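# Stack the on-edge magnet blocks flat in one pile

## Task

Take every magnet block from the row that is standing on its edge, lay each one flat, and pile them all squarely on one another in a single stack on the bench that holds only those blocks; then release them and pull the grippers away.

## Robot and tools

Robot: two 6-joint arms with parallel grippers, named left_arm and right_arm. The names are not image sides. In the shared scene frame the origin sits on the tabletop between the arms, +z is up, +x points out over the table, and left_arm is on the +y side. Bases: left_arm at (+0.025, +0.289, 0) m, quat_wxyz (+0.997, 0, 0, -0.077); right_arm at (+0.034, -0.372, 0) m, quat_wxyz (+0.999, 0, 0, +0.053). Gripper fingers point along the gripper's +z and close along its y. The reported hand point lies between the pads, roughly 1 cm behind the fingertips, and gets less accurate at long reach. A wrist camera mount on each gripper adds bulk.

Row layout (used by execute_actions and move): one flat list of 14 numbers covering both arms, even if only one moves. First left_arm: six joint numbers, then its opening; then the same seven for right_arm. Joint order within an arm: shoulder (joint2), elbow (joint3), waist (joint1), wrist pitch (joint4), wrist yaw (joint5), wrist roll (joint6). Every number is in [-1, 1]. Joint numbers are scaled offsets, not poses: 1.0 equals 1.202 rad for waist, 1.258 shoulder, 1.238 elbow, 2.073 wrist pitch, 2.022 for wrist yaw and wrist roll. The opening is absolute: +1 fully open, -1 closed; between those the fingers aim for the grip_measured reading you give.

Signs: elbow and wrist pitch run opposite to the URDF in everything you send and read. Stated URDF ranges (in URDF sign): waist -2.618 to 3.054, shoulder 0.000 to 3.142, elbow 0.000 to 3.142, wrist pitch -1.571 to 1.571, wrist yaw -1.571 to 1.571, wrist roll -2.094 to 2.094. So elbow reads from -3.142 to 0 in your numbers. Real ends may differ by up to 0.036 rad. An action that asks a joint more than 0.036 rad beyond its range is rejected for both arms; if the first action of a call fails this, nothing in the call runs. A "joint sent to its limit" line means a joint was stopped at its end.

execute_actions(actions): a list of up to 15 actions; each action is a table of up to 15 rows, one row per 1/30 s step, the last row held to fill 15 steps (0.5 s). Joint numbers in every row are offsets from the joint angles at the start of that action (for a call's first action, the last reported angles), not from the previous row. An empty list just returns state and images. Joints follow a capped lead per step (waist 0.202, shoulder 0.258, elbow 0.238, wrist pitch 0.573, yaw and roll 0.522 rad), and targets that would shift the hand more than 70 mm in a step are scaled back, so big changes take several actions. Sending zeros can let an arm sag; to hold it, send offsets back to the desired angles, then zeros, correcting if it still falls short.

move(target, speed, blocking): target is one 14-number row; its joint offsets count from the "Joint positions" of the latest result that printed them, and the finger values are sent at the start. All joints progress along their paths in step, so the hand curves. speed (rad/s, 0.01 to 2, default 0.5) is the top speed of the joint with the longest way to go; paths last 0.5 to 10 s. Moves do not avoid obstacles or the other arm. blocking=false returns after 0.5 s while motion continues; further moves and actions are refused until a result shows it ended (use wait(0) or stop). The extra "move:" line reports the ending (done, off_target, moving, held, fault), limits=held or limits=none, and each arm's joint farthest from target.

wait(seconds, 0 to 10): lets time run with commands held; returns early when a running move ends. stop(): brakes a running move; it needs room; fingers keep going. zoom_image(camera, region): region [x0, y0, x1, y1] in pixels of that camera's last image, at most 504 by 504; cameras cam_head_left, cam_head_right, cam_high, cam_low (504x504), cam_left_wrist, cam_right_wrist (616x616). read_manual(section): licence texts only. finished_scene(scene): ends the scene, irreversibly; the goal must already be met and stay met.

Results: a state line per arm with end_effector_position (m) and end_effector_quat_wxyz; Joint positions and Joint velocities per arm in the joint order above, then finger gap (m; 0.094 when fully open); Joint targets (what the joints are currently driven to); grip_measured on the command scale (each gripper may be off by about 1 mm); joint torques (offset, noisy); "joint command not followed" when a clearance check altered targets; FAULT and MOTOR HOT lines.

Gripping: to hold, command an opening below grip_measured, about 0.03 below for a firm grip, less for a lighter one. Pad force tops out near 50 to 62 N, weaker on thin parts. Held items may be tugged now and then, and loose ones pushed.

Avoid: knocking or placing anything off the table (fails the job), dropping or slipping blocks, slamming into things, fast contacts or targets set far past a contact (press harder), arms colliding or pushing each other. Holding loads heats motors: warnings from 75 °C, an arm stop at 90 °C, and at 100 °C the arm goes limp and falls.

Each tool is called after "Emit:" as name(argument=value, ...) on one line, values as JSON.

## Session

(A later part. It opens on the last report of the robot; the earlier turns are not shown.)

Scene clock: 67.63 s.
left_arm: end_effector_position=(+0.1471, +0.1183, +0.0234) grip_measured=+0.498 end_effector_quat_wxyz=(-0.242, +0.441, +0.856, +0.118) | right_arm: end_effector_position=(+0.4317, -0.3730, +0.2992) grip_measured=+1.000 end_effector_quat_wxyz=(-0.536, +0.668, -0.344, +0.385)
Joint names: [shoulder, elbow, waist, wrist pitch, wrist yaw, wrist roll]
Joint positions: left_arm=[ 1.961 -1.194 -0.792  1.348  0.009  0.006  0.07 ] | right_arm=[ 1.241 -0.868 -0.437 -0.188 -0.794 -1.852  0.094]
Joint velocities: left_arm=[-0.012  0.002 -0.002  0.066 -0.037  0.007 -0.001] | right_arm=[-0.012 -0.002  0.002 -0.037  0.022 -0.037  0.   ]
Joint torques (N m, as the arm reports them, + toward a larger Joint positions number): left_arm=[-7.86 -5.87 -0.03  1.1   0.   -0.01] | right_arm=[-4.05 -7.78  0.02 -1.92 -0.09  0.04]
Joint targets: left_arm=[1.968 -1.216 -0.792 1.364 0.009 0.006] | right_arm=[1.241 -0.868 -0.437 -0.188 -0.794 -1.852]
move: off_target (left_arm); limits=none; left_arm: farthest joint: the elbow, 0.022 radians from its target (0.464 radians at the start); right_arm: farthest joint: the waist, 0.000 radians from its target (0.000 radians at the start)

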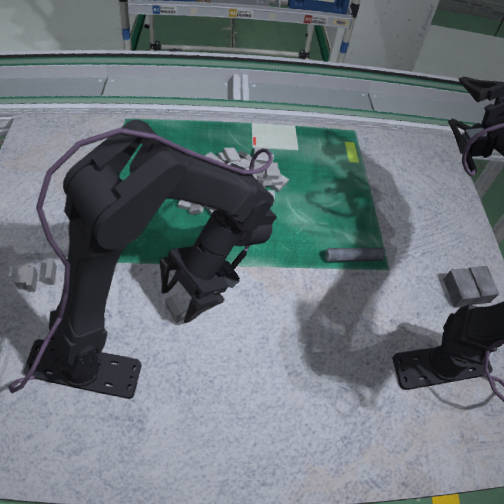

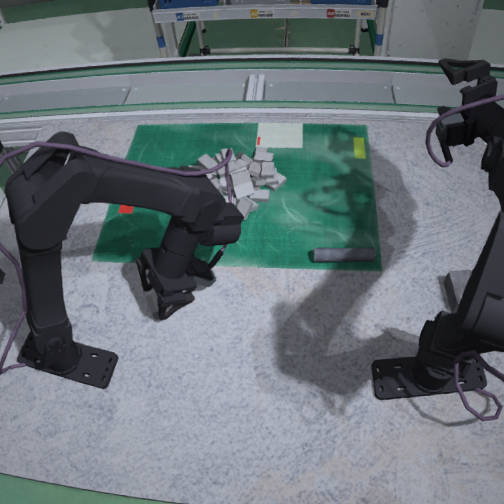

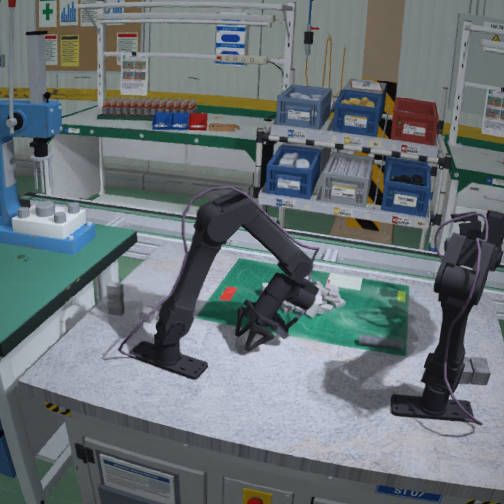

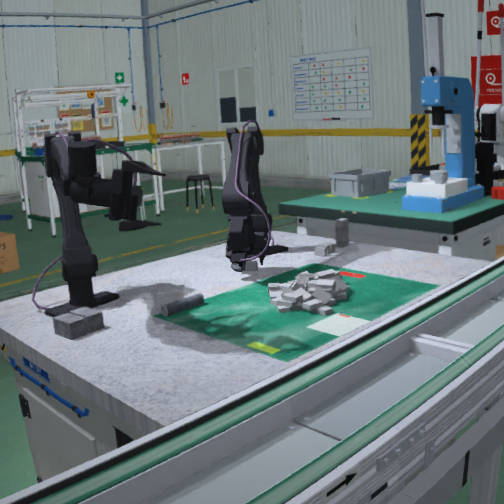

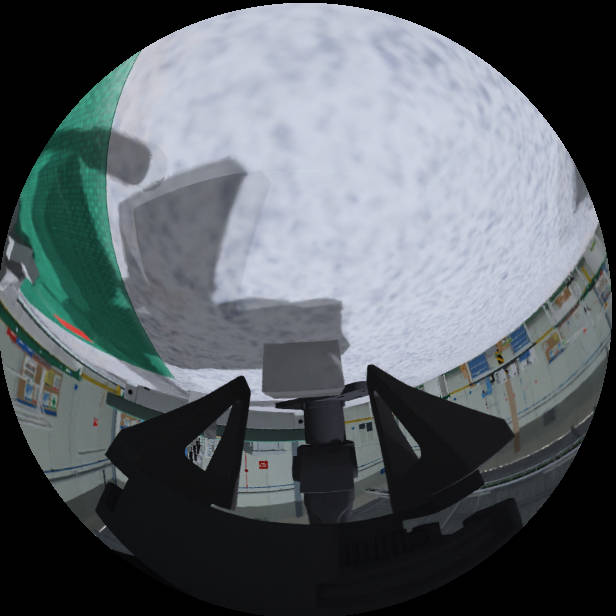

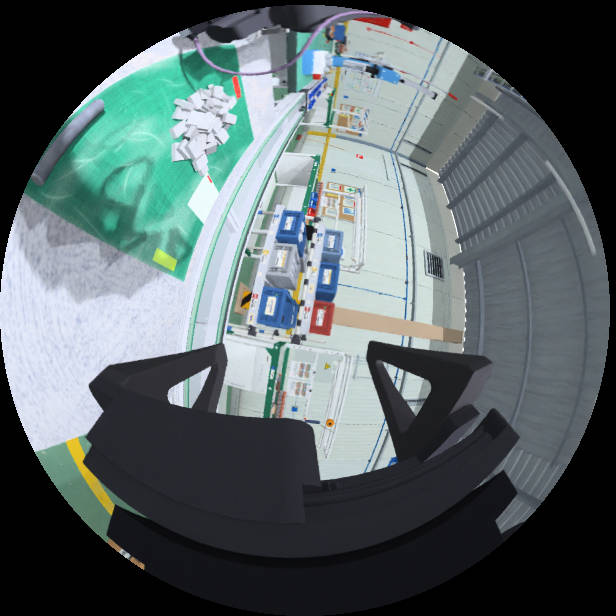

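Emit:
move(target=[0,0.018,0,-0.023,0,0,0.5,0,0,0,0,0,0,1], speed=0.1)

Emit:
move(target=[0,0,0,0,0,0,-0.3,0,0,0,0,0,0,1])

Emit:
move(target=[-0.085,-0.095,0,0.083,0,0,-0.3,0,0,0,0,0,0,1], speed=0.25)

Emit:
move(target=[-0.19,0,-0.386,-0.63,0,0,-0.3,0,0,0,0,0,0,1], speed=0.8)

Scene clock: 75.07 s.
left_arm: end_effector_position=(+0.1484, +0.1165, +0.0193) grip_measured=+0.498 end_effector_quat_wxyz=(-0.235, +0.442, +0.858, +0.114) | right_arm: end_effector_position=(+0.4317, -0.3730, +0.2992) grip_measured=+1.000 end_effector_quat_wxyz=(-0.536, +0.668, -0.344, +0.385)
Joint names: [shoulder, elbow, waist, wrist pitch, wrist yaw, wrist roll]
Joint positions: left_arm=[ 1.961 -1.184 -0.792  1.322  0.009  0.006  0.07 ] | right_arm=[ 1.241 -0.868 -0.437 -0.188 -0.794 -1.852  0.094]
Joint velocities: left_arm=[-0.012 -0.002 -0.012 -0.095 -0.051  0.066 -0.001] | right_arm=[-0.012 -0.012 -0.007  0.022 -0.037 -0.022  0.   ]
Joint torques (N m, as the arm reports them, + toward a larger Joint positions number): left_arm=[-8.39 -3.33  0.    0.62  0.01 -0.01] | right_arm=[-4.01 -7.76  0.01 -1.92 -0.08  0.03]
Joint targets: left_arm=[1.961 -1.171 -0.792 1.300 0.009 0.006] | right_arm=[1.241 -0.868 -0.437 -0.188 -0.794 -1.852]
move: off_target (left_arm); limits=none; left_arm: farthest joint: the wrist pitch, 0.022 radians from its target (0.048 radians at the start); right_arm: farthest joint: the waist, 0.000 radians from its target (0.000 radians at the start)

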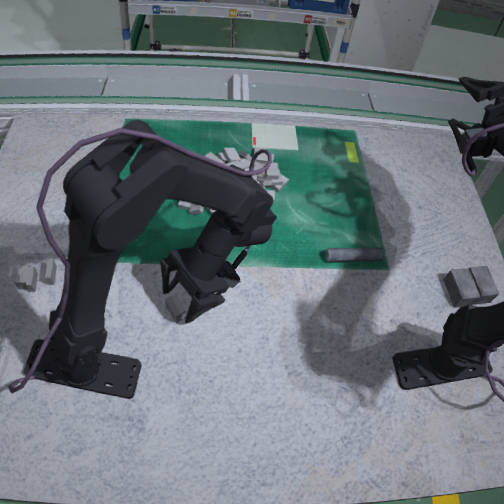

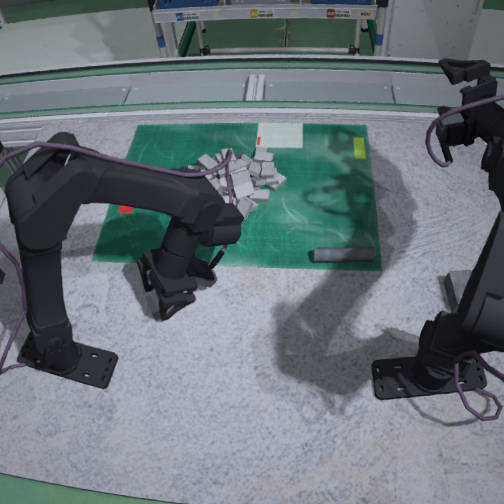

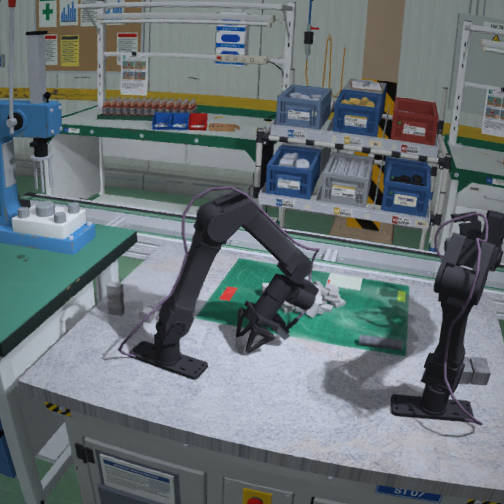

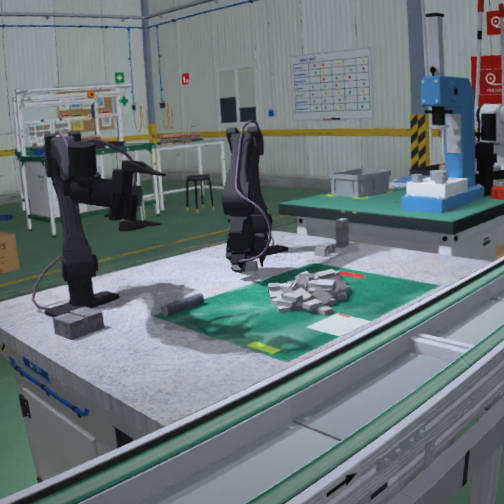

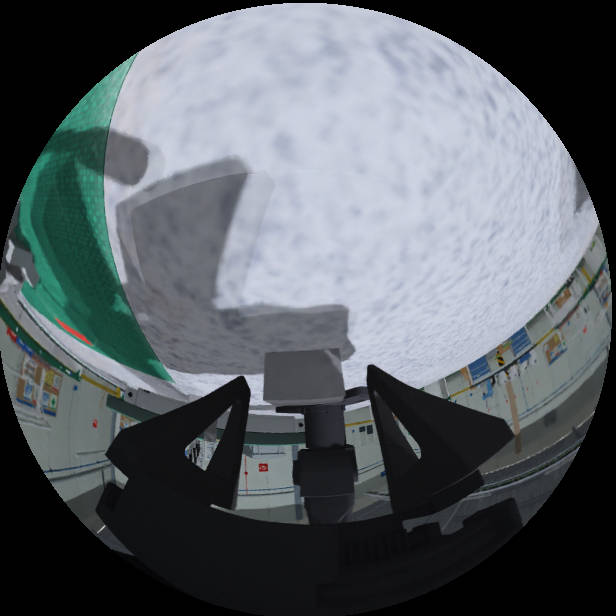

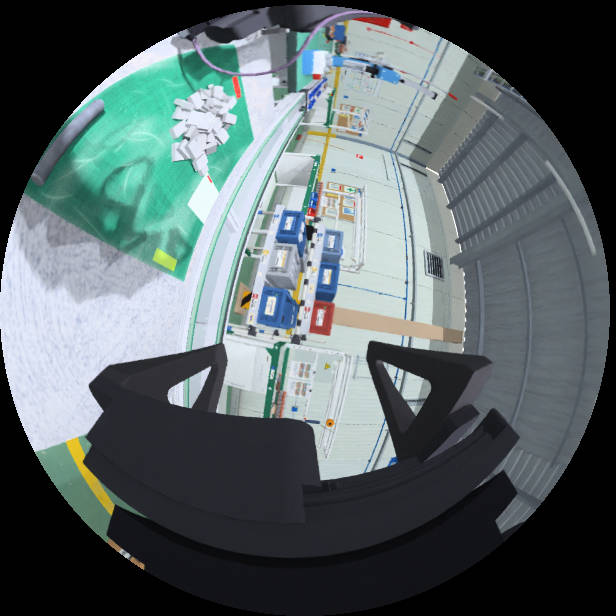

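Scene clock: 75.57 s.
left_arm: end_effector_position=(+0.1484, +0.1165, +0.0193) grip_measured=-0.150 end_effector_quat_wxyz=(-0.235, +0.442, +0.858, +0.114) | right_arm: end_effector_position=(+0.4317, -0.3730, +0.2992) grip_measured=+1.000 end_effector_quat_wxyz=(-0.536, +0.668, -0.344, +0.385)
Joint names: [shoulder, elbow, waist, wrist pitch, wrist yaw, wrist roll]
Joint positions: left_arm=[ 1.961 -1.184 -0.792  1.322  0.009  0.006  0.04 ] | right_arm=[ 1.241 -0.868 -0.437 -0.188 -0.794 -1.852  0.094]
Joint velocities: left_arm=[-0.007  0.007  0.002  0.081  0.007  0.022 -0.001] | right_arm=[-0.007  0.007  0.002 -0.007  0.037 -0.051  0.   ]
Joint torques (N m, as the arm reports them, + toward a larger Joint positions number): left_arm=[-8.39 -4.21  0.    0.89  0.   -0.01] | right_arm=[-3.99 -7.79 -0.03 -1.93 -0.07  0.04]
Joint targets: left_arm=[1.961 -1.184 -0.792 1.322 0.009 0.006] | right_arm=[1.241 -0.868 -0.437 -0.188 -0.794 -1.852]
move: done; limits=none; left_arm: farthest joint: the waist, 0.000 radians from its target (0.000 radians at the start); right_arm: farthest joint: the waist, 0.000 radians from its target (0.000 radians at the start)

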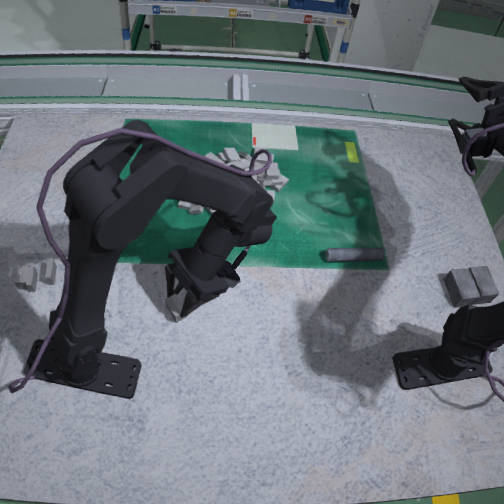

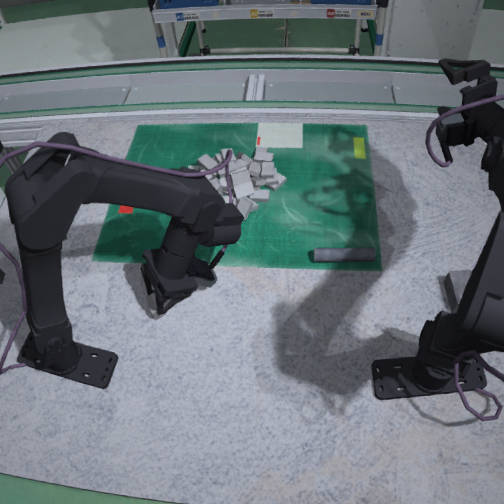

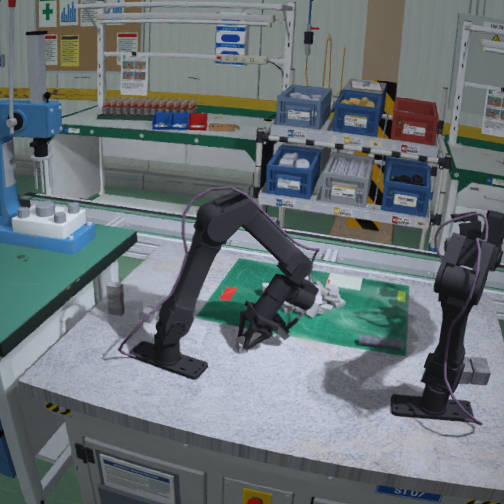

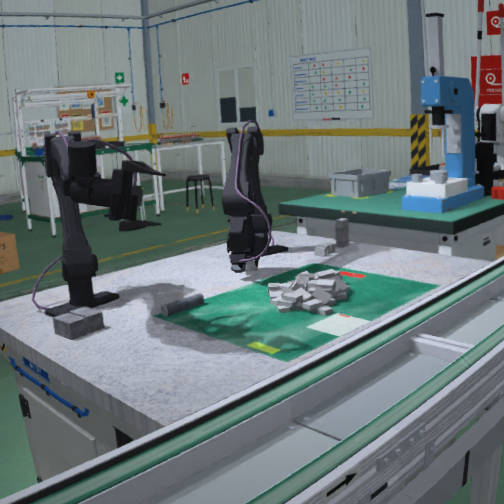

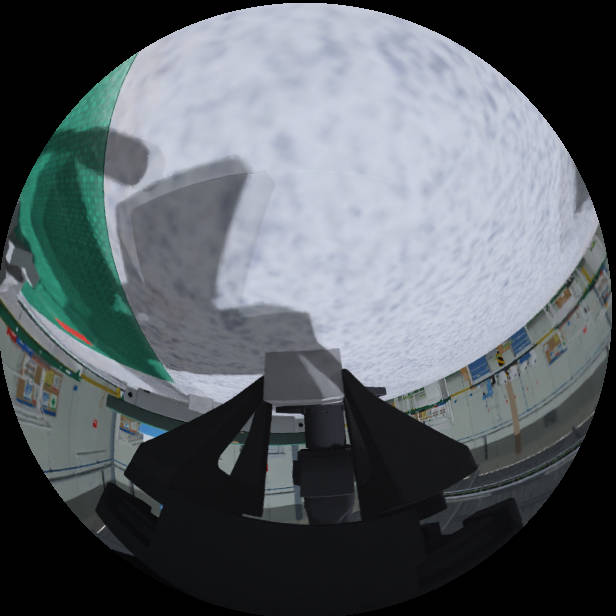

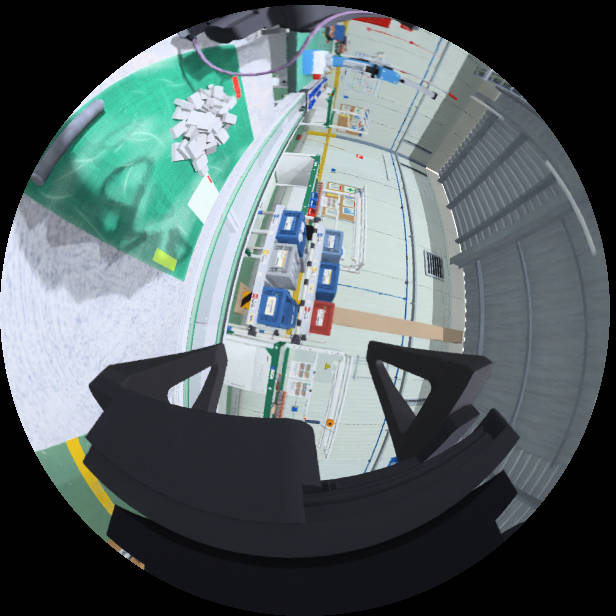

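Scene clock: 76.87 s.
left_arm: end_effector_position=(+0.1539, +0.1089, +0.0628) grip_measured=-0.150 end_effector_quat_wxyz=(-0.213, +0.445, +0.864, +0.103) | right_arm: end_effector_position=(+0.4317, -0.3730, +0.2992) grip_measured=+1.000 end_effector_quat_wxyz=(-0.536, +0.668, -0.344, +0.385)
Joint names: [shoulder, elbow, waist, wrist pitch, wrist yaw, wrist roll]
Joint positions: left_arm=[ 1.874 -1.281 -0.792  1.455  0.009  0.006  0.04 ] | right_arm=[ 1.241 -0.868 -0.437 -0.188 -0.794 -1.852  0.094]
Joint velocities: left_arm=[-0.012  0.002 -0.002  0.081  0.051  0.022  0.   ] | right_arm=[-0.002 -0.017 -0.012 -0.051  0.007 -0.022  0.   ]
Joint torques (N m, as the arm reports them, + toward a larger Joint positions number): left_arm=[-9.7  -6.27 -0.04  1.25  0.    0.  ] | right_arm=[-3.97 -7.8   0.   -1.91 -0.08  0.04]
Joint targets: left_arm=[1.854 -1.302 -0.792 1.494 0.009 0.006] | right_arm=[1.241 -0.868 -0.437 -0.188 -0.794 -1.852]
move: off_target (left_arm); limits=none; left_arm: farthest joint: the wrist pitch, 0.039 radians from its target (0.172 radians at the start); right_arm: farthest joint: the waist, 0.000 radians from its target (0.000 radians at the start)

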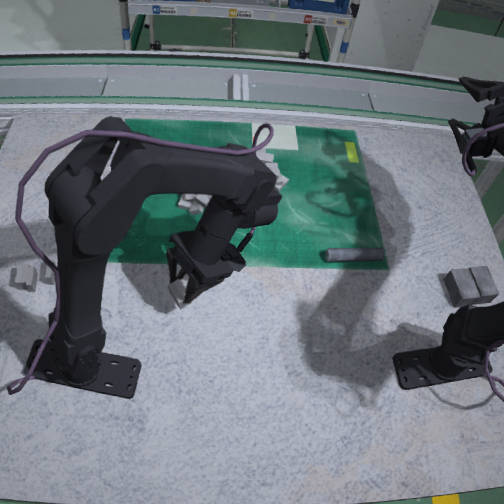

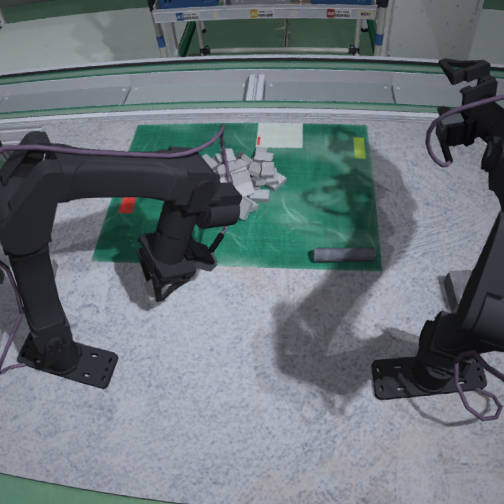

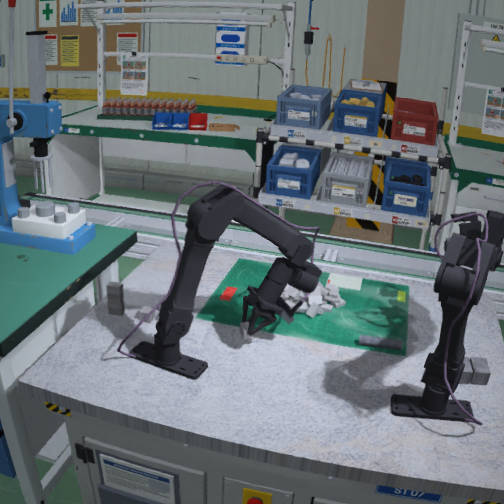

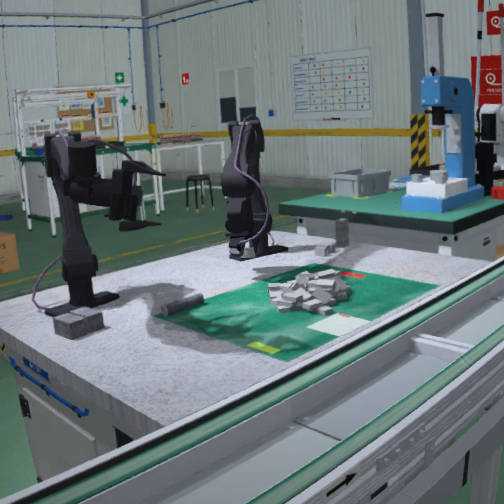

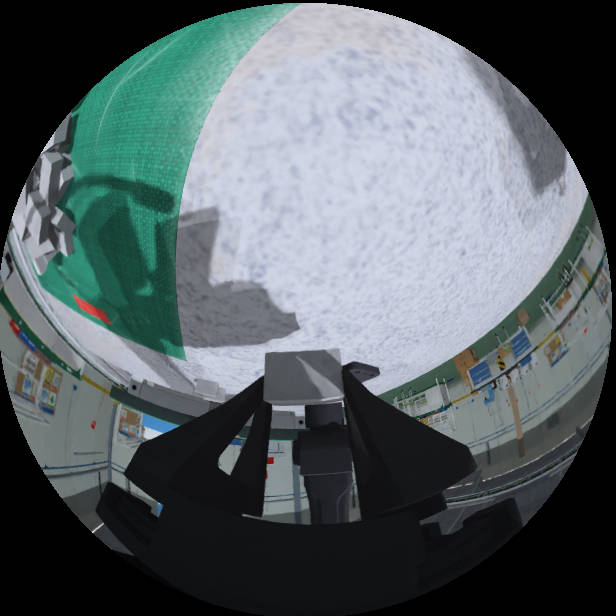

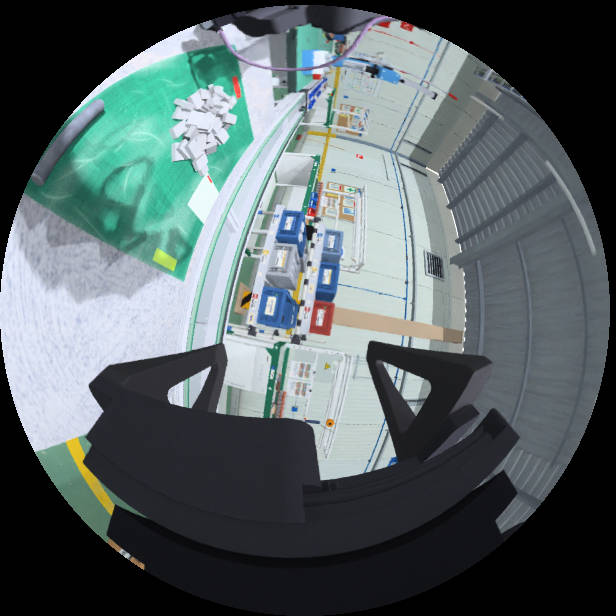

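Scene clock: 79.20 s.
left_arm: end_effector_position=(+0.1062, -0.2064, +0.2098) grip_measured=-0.150 end_effector_quat_wxyz=(+0.361, +0.573, +0.668, -0.309) | right_arm: end_effector_position=(+0.4317, -0.3730, +0.2992) grip_measured=+1.000 end_effector_quat_wxyz=(-0.536, +0.668, -0.344, +0.385)
Joint names: [shoulder, elbow, waist, wrist pitch, wrist yaw, wrist roll]
Joint positions: left_arm=[ 1.662 -1.281 -1.253  0.199  0.009  0.006  0.04 ] | right_arm=[ 1.241 -0.868 -0.437 -0.188 -0.794 -1.852  0.094]
Joint velocities: left_arm=[-0.002 -0.007  0.007  0.051 -0.066 -0.081  0.   ] | right_arm=[-0.002  0.002 -0.007 -0.051  0.022 -0.037  0.   ]
Joint torques (N m, as the arm reports them, + toward a larger Joint positions number): left_arm=[-10.72  -7.    -0.26  -2.59   0.     0.01] | right_arm=[-4.04 -7.77  0.01 -1.92 -0.08  0.03]
Joint targets: left_arm=[1.635 -1.281 -1.256 0.149 0.009 0.006] | right_arm=[1.241 -0.868 -0.437 -0.188 -0.794 -1.852]
move: off_target (left_arm); limits=none; left_arm: farthest joint: the wrist pitch, 0.050 radians from its target (1.306 radians at the start); right_arm: farthest joint: the waist, 0.000 radians from its target (0.000 radians at the start)

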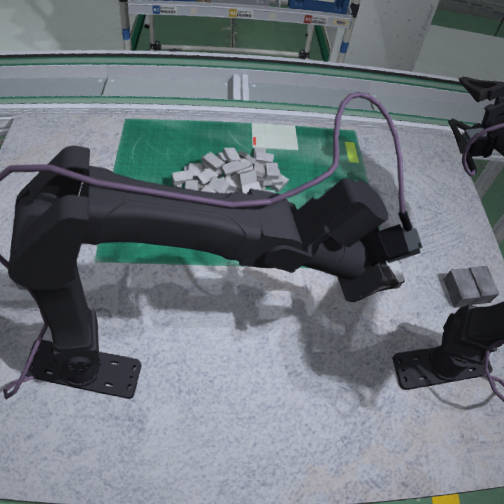

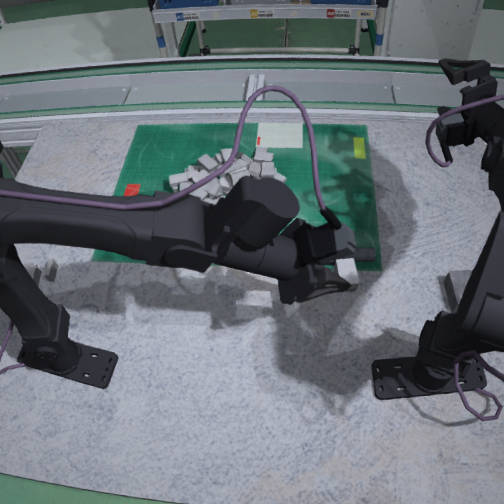

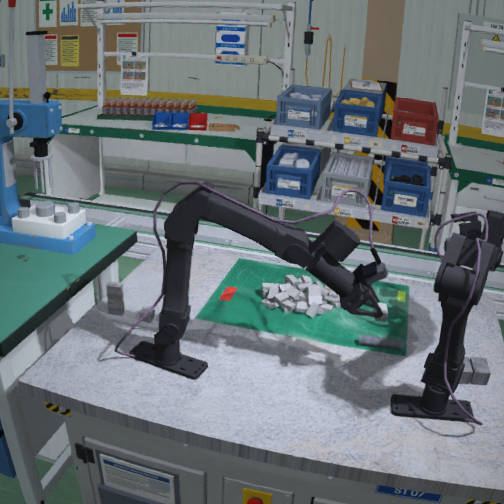

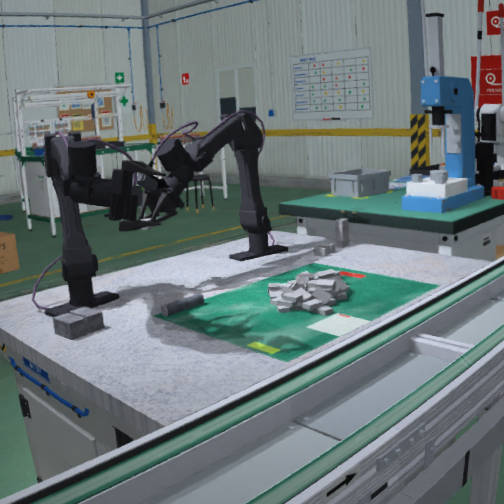

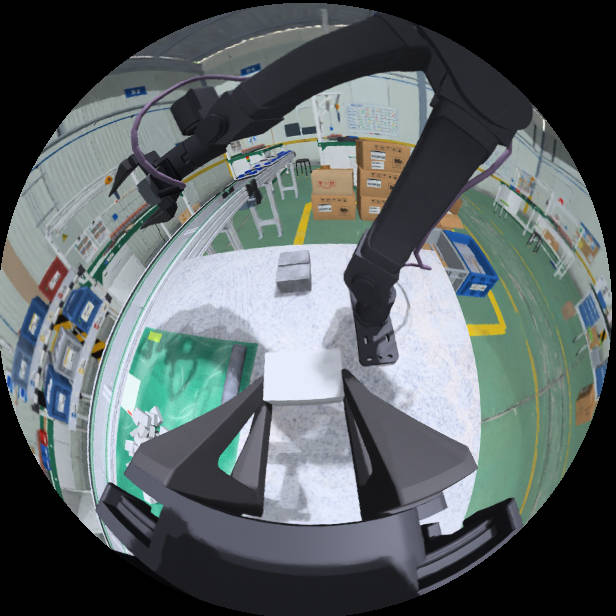

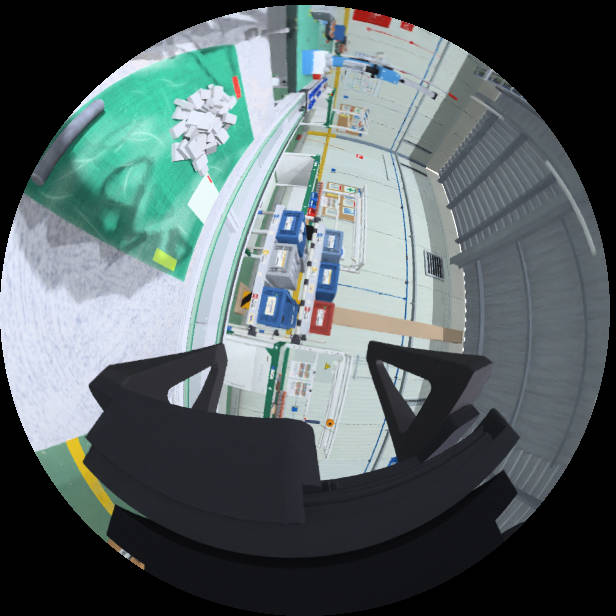

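Emit:
move(target=[0.046,0.67,0,-0.484,0,0,-0.3,0,0,0,0,0,0,1], speed=0.6)

Emit:
move(target=[0.085,0.021,0,-0.082,0,0,-0.3,0,0,0,0,0,0,1], speed=0.12)

Emit:
zoom_image(camera="cam_high", region=[280,320,380,400])

Scene clock: 87.43 s.
left_arm: end_effector_position=(+0.0905, -0.1114, +0.0405) grip_measured=-0.150 end_effector_quat_wxyz=(+0.382, +0.563, +0.656, -0.327) | right_arm: end_effector_position=(+0.4317, -0.3730, +0.2992) grip_measured=+1.000 end_effector_quat_wxyz=(-0.536, +0.668, -0.344, +0.385)
Joint names: [shoulder, elbow, waist, wrist pitch, wrist yaw, wrist roll]
Joint positions: left_arm=[ 1.721 -0.451 -1.253 -0.753  0.009  0.006  0.04 ] | right_arm=[ 1.241 -0.868 -0.437 -0.188 -0.794 -1.852  0.094]
Joint velocities: left_arm=[-0.012  0.012  0.007 -0.022 -0.095  0.007 -0.   ] | right_arm=[-0.007  0.002  0.017 -0.037 -0.037  0.037  0.   ]
Joint torques (N m, as the arm reports them, + toward a larger Joint positions number): left_arm=[-6.51 -4.65  0.03 -2.65  0.    0.  ] | right_arm=[-3.93 -7.75  0.04 -1.93 -0.09  0.04]
Joint targets: left_arm=[1.720 -0.451 -1.253 -0.805 0.009 0.006] | right_arm=[1.241 -0.868 -0.437 -0.188 -0.794 -1.852]
move: off_target (left_arm); limits=none; left_arm: farthest joint: the wrist pitch, 0.051 radians from its target (1.003 radians at the start); right_arm: farthest joint: the waist, 0.000 radians from its target (0.000 radians at the start)

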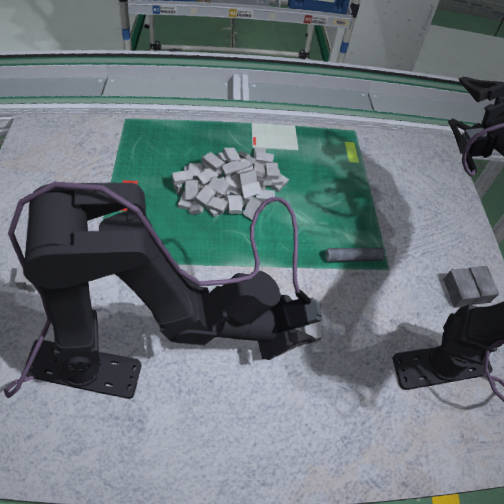

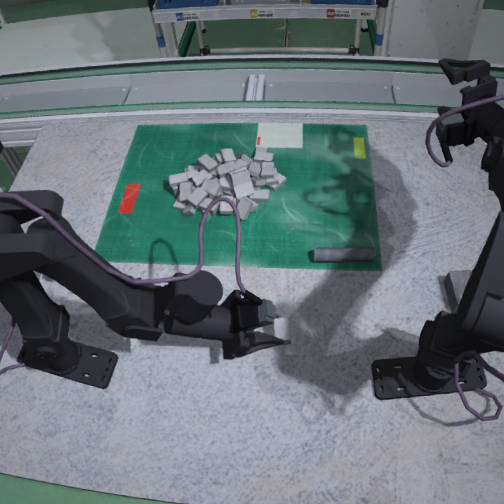

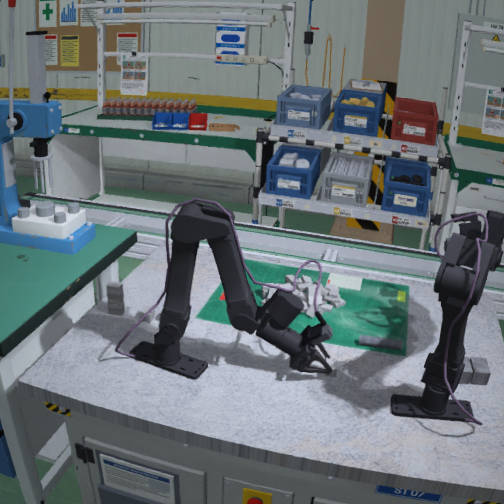

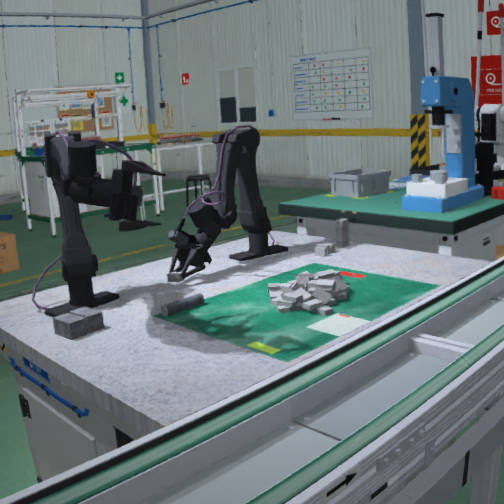

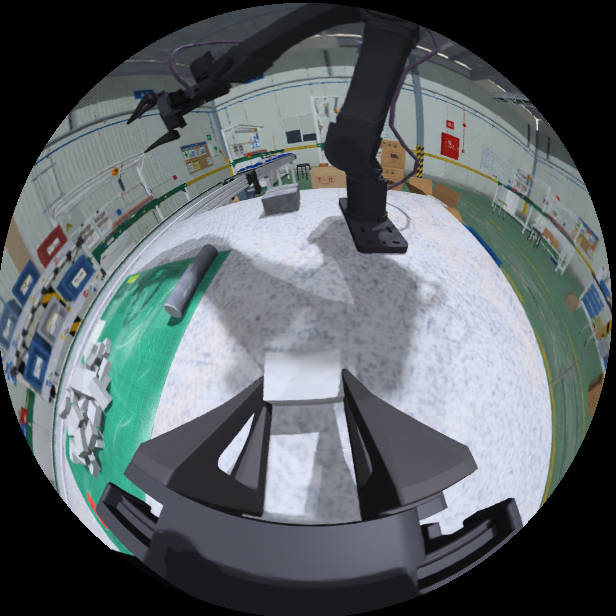

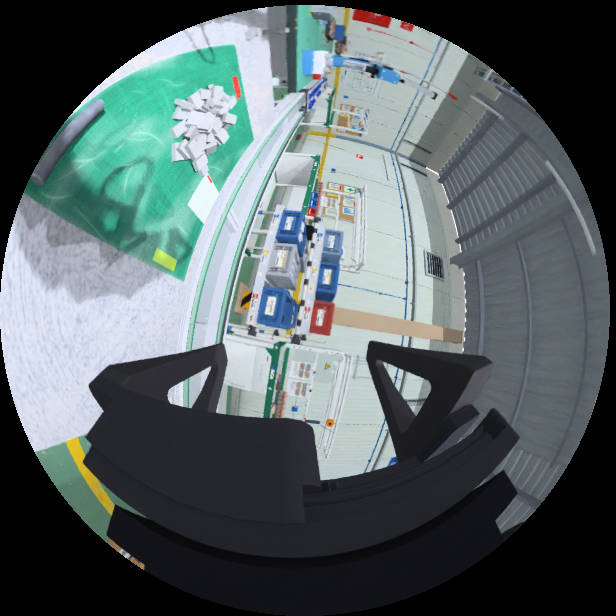

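Scene clock: 89.27 s.
left_arm: end_effector_position=(+0.0907, -0.1129, +0.0249) grip_measured=-0.150 end_effector_quat_wxyz=(+0.387, +0.561, +0.653, -0.331) | right_arm: end_effector_position=(+0.4317, -0.3730, +0.2992) grip_measured=+1.000 end_effector_quat_wxyz=(-0.536, +0.668, -0.344, +0.385)
Joint names: [shoulder, elbow, waist, wrist pitch, wrist yaw, wrist roll]
Joint positions: left_arm=[ 1.82  -0.434 -1.253 -0.884  0.009  0.006  0.04 ] | right_arm=[ 1.241 -0.868 -0.437 -0.188 -0.794 -1.852  0.094]
Joint velocities: left_arm=[-0.002 -0.002 -0.002  0.051 -0.051 -0.081 -0.   ] | right_arm=[ 0.017  0.002  0.007 -0.022  0.007 -0.022  0.   ]
Joint torques (N m, as the arm reports them, + toward a larger Joint positions number): left_arm=[-6.24 -3.45 -0.02 -2.54  0.01  0.01] | right_arm=[-4.02 -7.79  0.02 -1.92 -0.08  0.04]
Joint targets: left_arm=[1.828 -0.425 -1.253 -0.923 0.009 0.006] | right_arm=[1.241 -0.868 -0.437 -0.188 -0.794 -1.852]
move: off_target (left_arm); limits=none; left_arm: farthest joint: the wrist pitch, 0.039 radians from its target (0.170 radians at the start); right_arm: farthest joint: the waist, 0.000 radians from its target (0.000 radians at the start)

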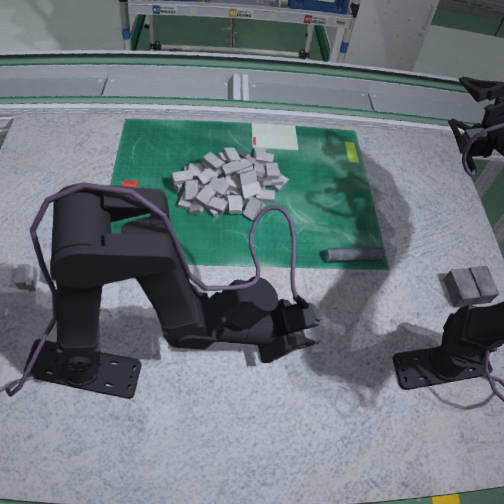

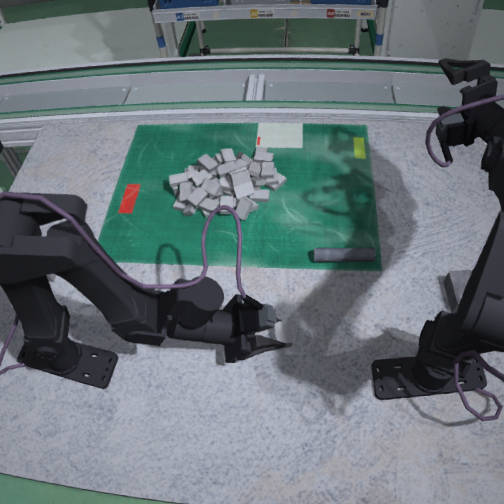

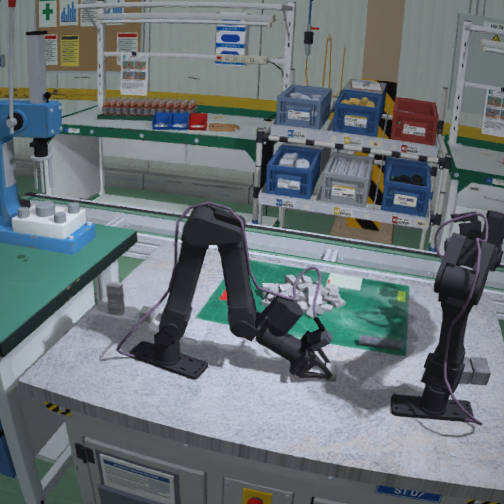

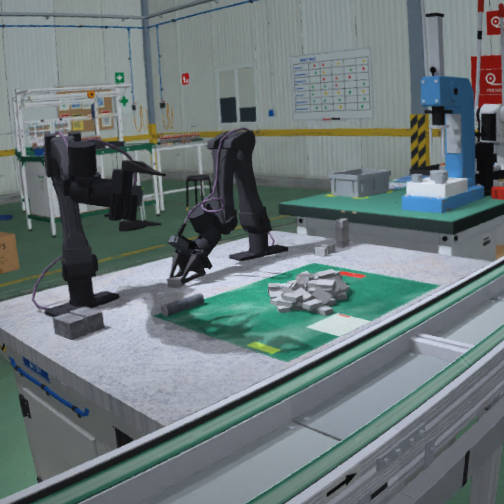

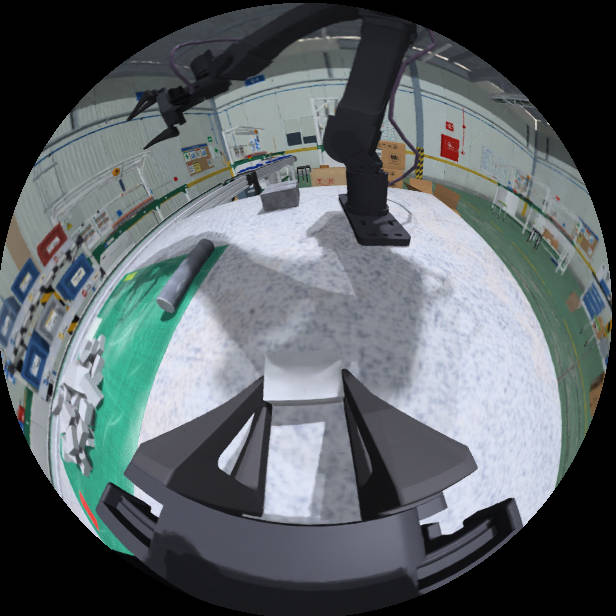

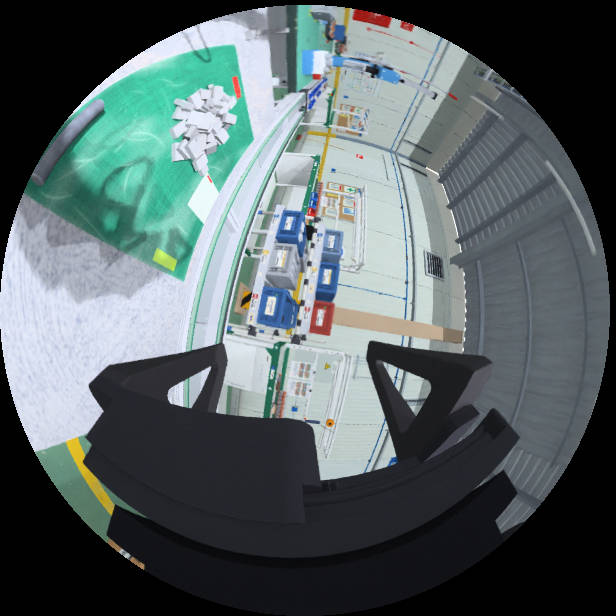

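Region (280, 320, 380, 400) of cam_high's 504x504 image, scaled by 5.040, with more detail than that image has; it fills the top 403 rows of this view, and the rest is white.

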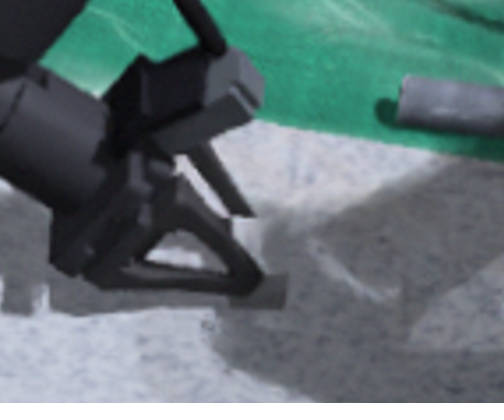

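Emit:
move(target=[0.018,0.004,0,-0.019,0,0,-0.3,0,0,0,0,0,0,1], speed=0.05)

Scene clock: 92.50 s.
left_arm: end_effector_position=(+0.0909, -0.1140, +0.0247) grip_measured=-0.150 end_effector_quat_wxyz=(+0.389, +0.560, +0.652, -0.333) | right_arm: end_effector_position=(+0.4317, -0.3730, +0.2992) grip_measured=+1.000 end_effector_quat_wxyz=(-0.536, +0.668, -0.344, +0.385)
Joint names: [shoulder, elbow, waist, wrist pitch, wrist yaw, wrist roll]
Joint positions: left_arm=[ 1.831 -0.434 -1.253 -0.902  0.009  0.006  0.04 ] | right_arm=[ 1.241 -0.868 -0.437 -0.188 -0.794 -1.852  0.094]
Joint velocities: left_arm=[-0.012 -0.007  0.007  0.037 -0.066 -0.066  0.001] | right_arm=[ 0.012 -0.007  0.012  0.066  0.051  0.007  0.   ]
Joint torques (N m, as the arm reports them, + toward a larger Joint positions number): left_arm=[-5.95 -3.69  0.   -2.33  0.01  0.  ] | right_arm=[-3.99 -7.78  0.04 -1.92 -0.08  0.03]
Joint targets: left_arm=[1.843 -0.429 -1.253 -0.924 0.009 0.006] | right_arm=[1.241 -0.868 -0.437 -0.188 -0.794 -1.852]
move: off_target (left_arm); limits=none; left_arm: farthest joint: the wrist pitch, 0.022 radians from its target (0.039 radians at the start); right_arm: farthest joint: the waist, 0.000 radians from its target (0.000 radians at the start)

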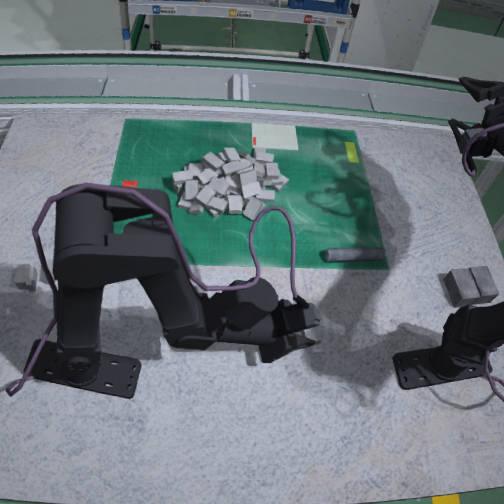

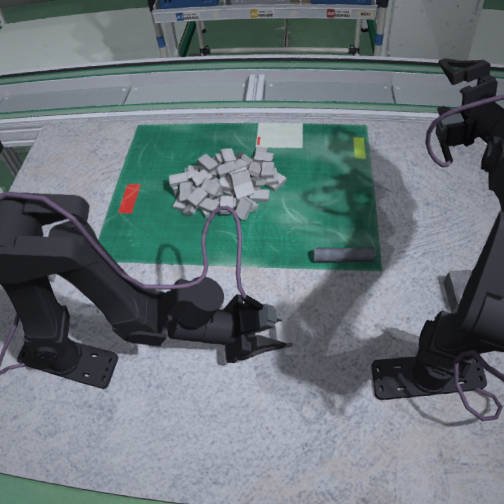

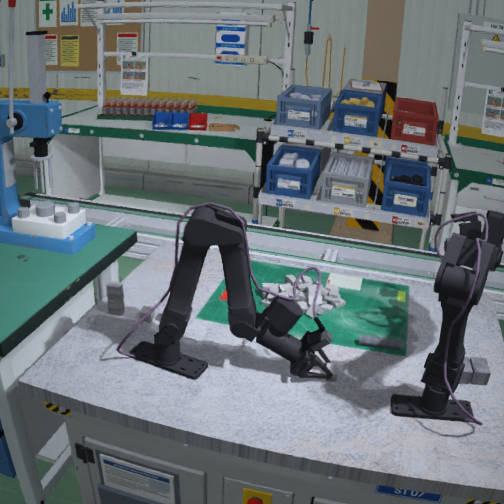

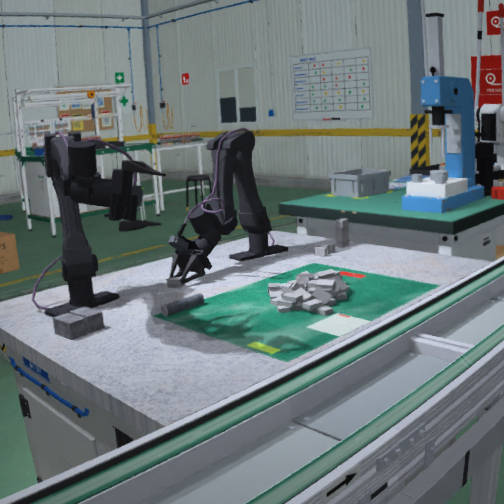

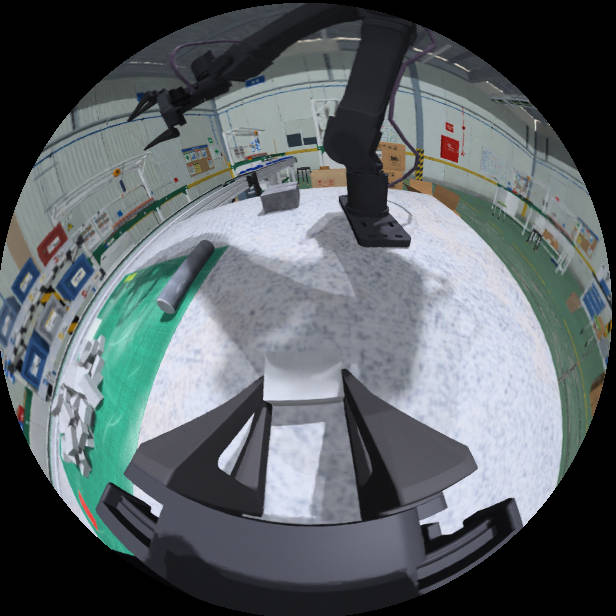

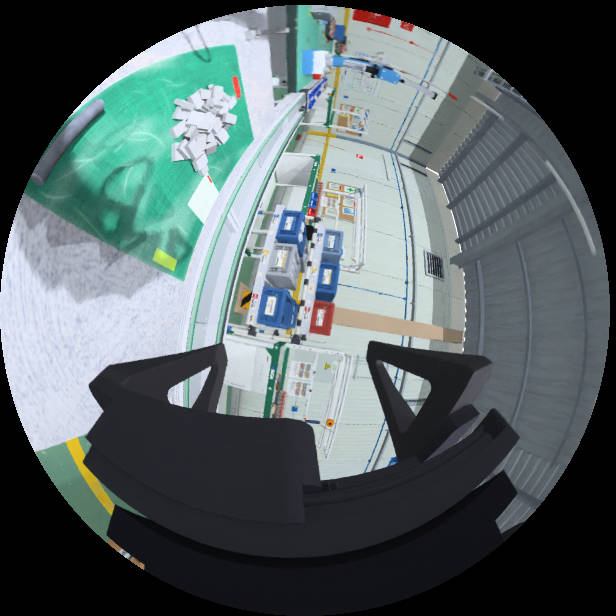

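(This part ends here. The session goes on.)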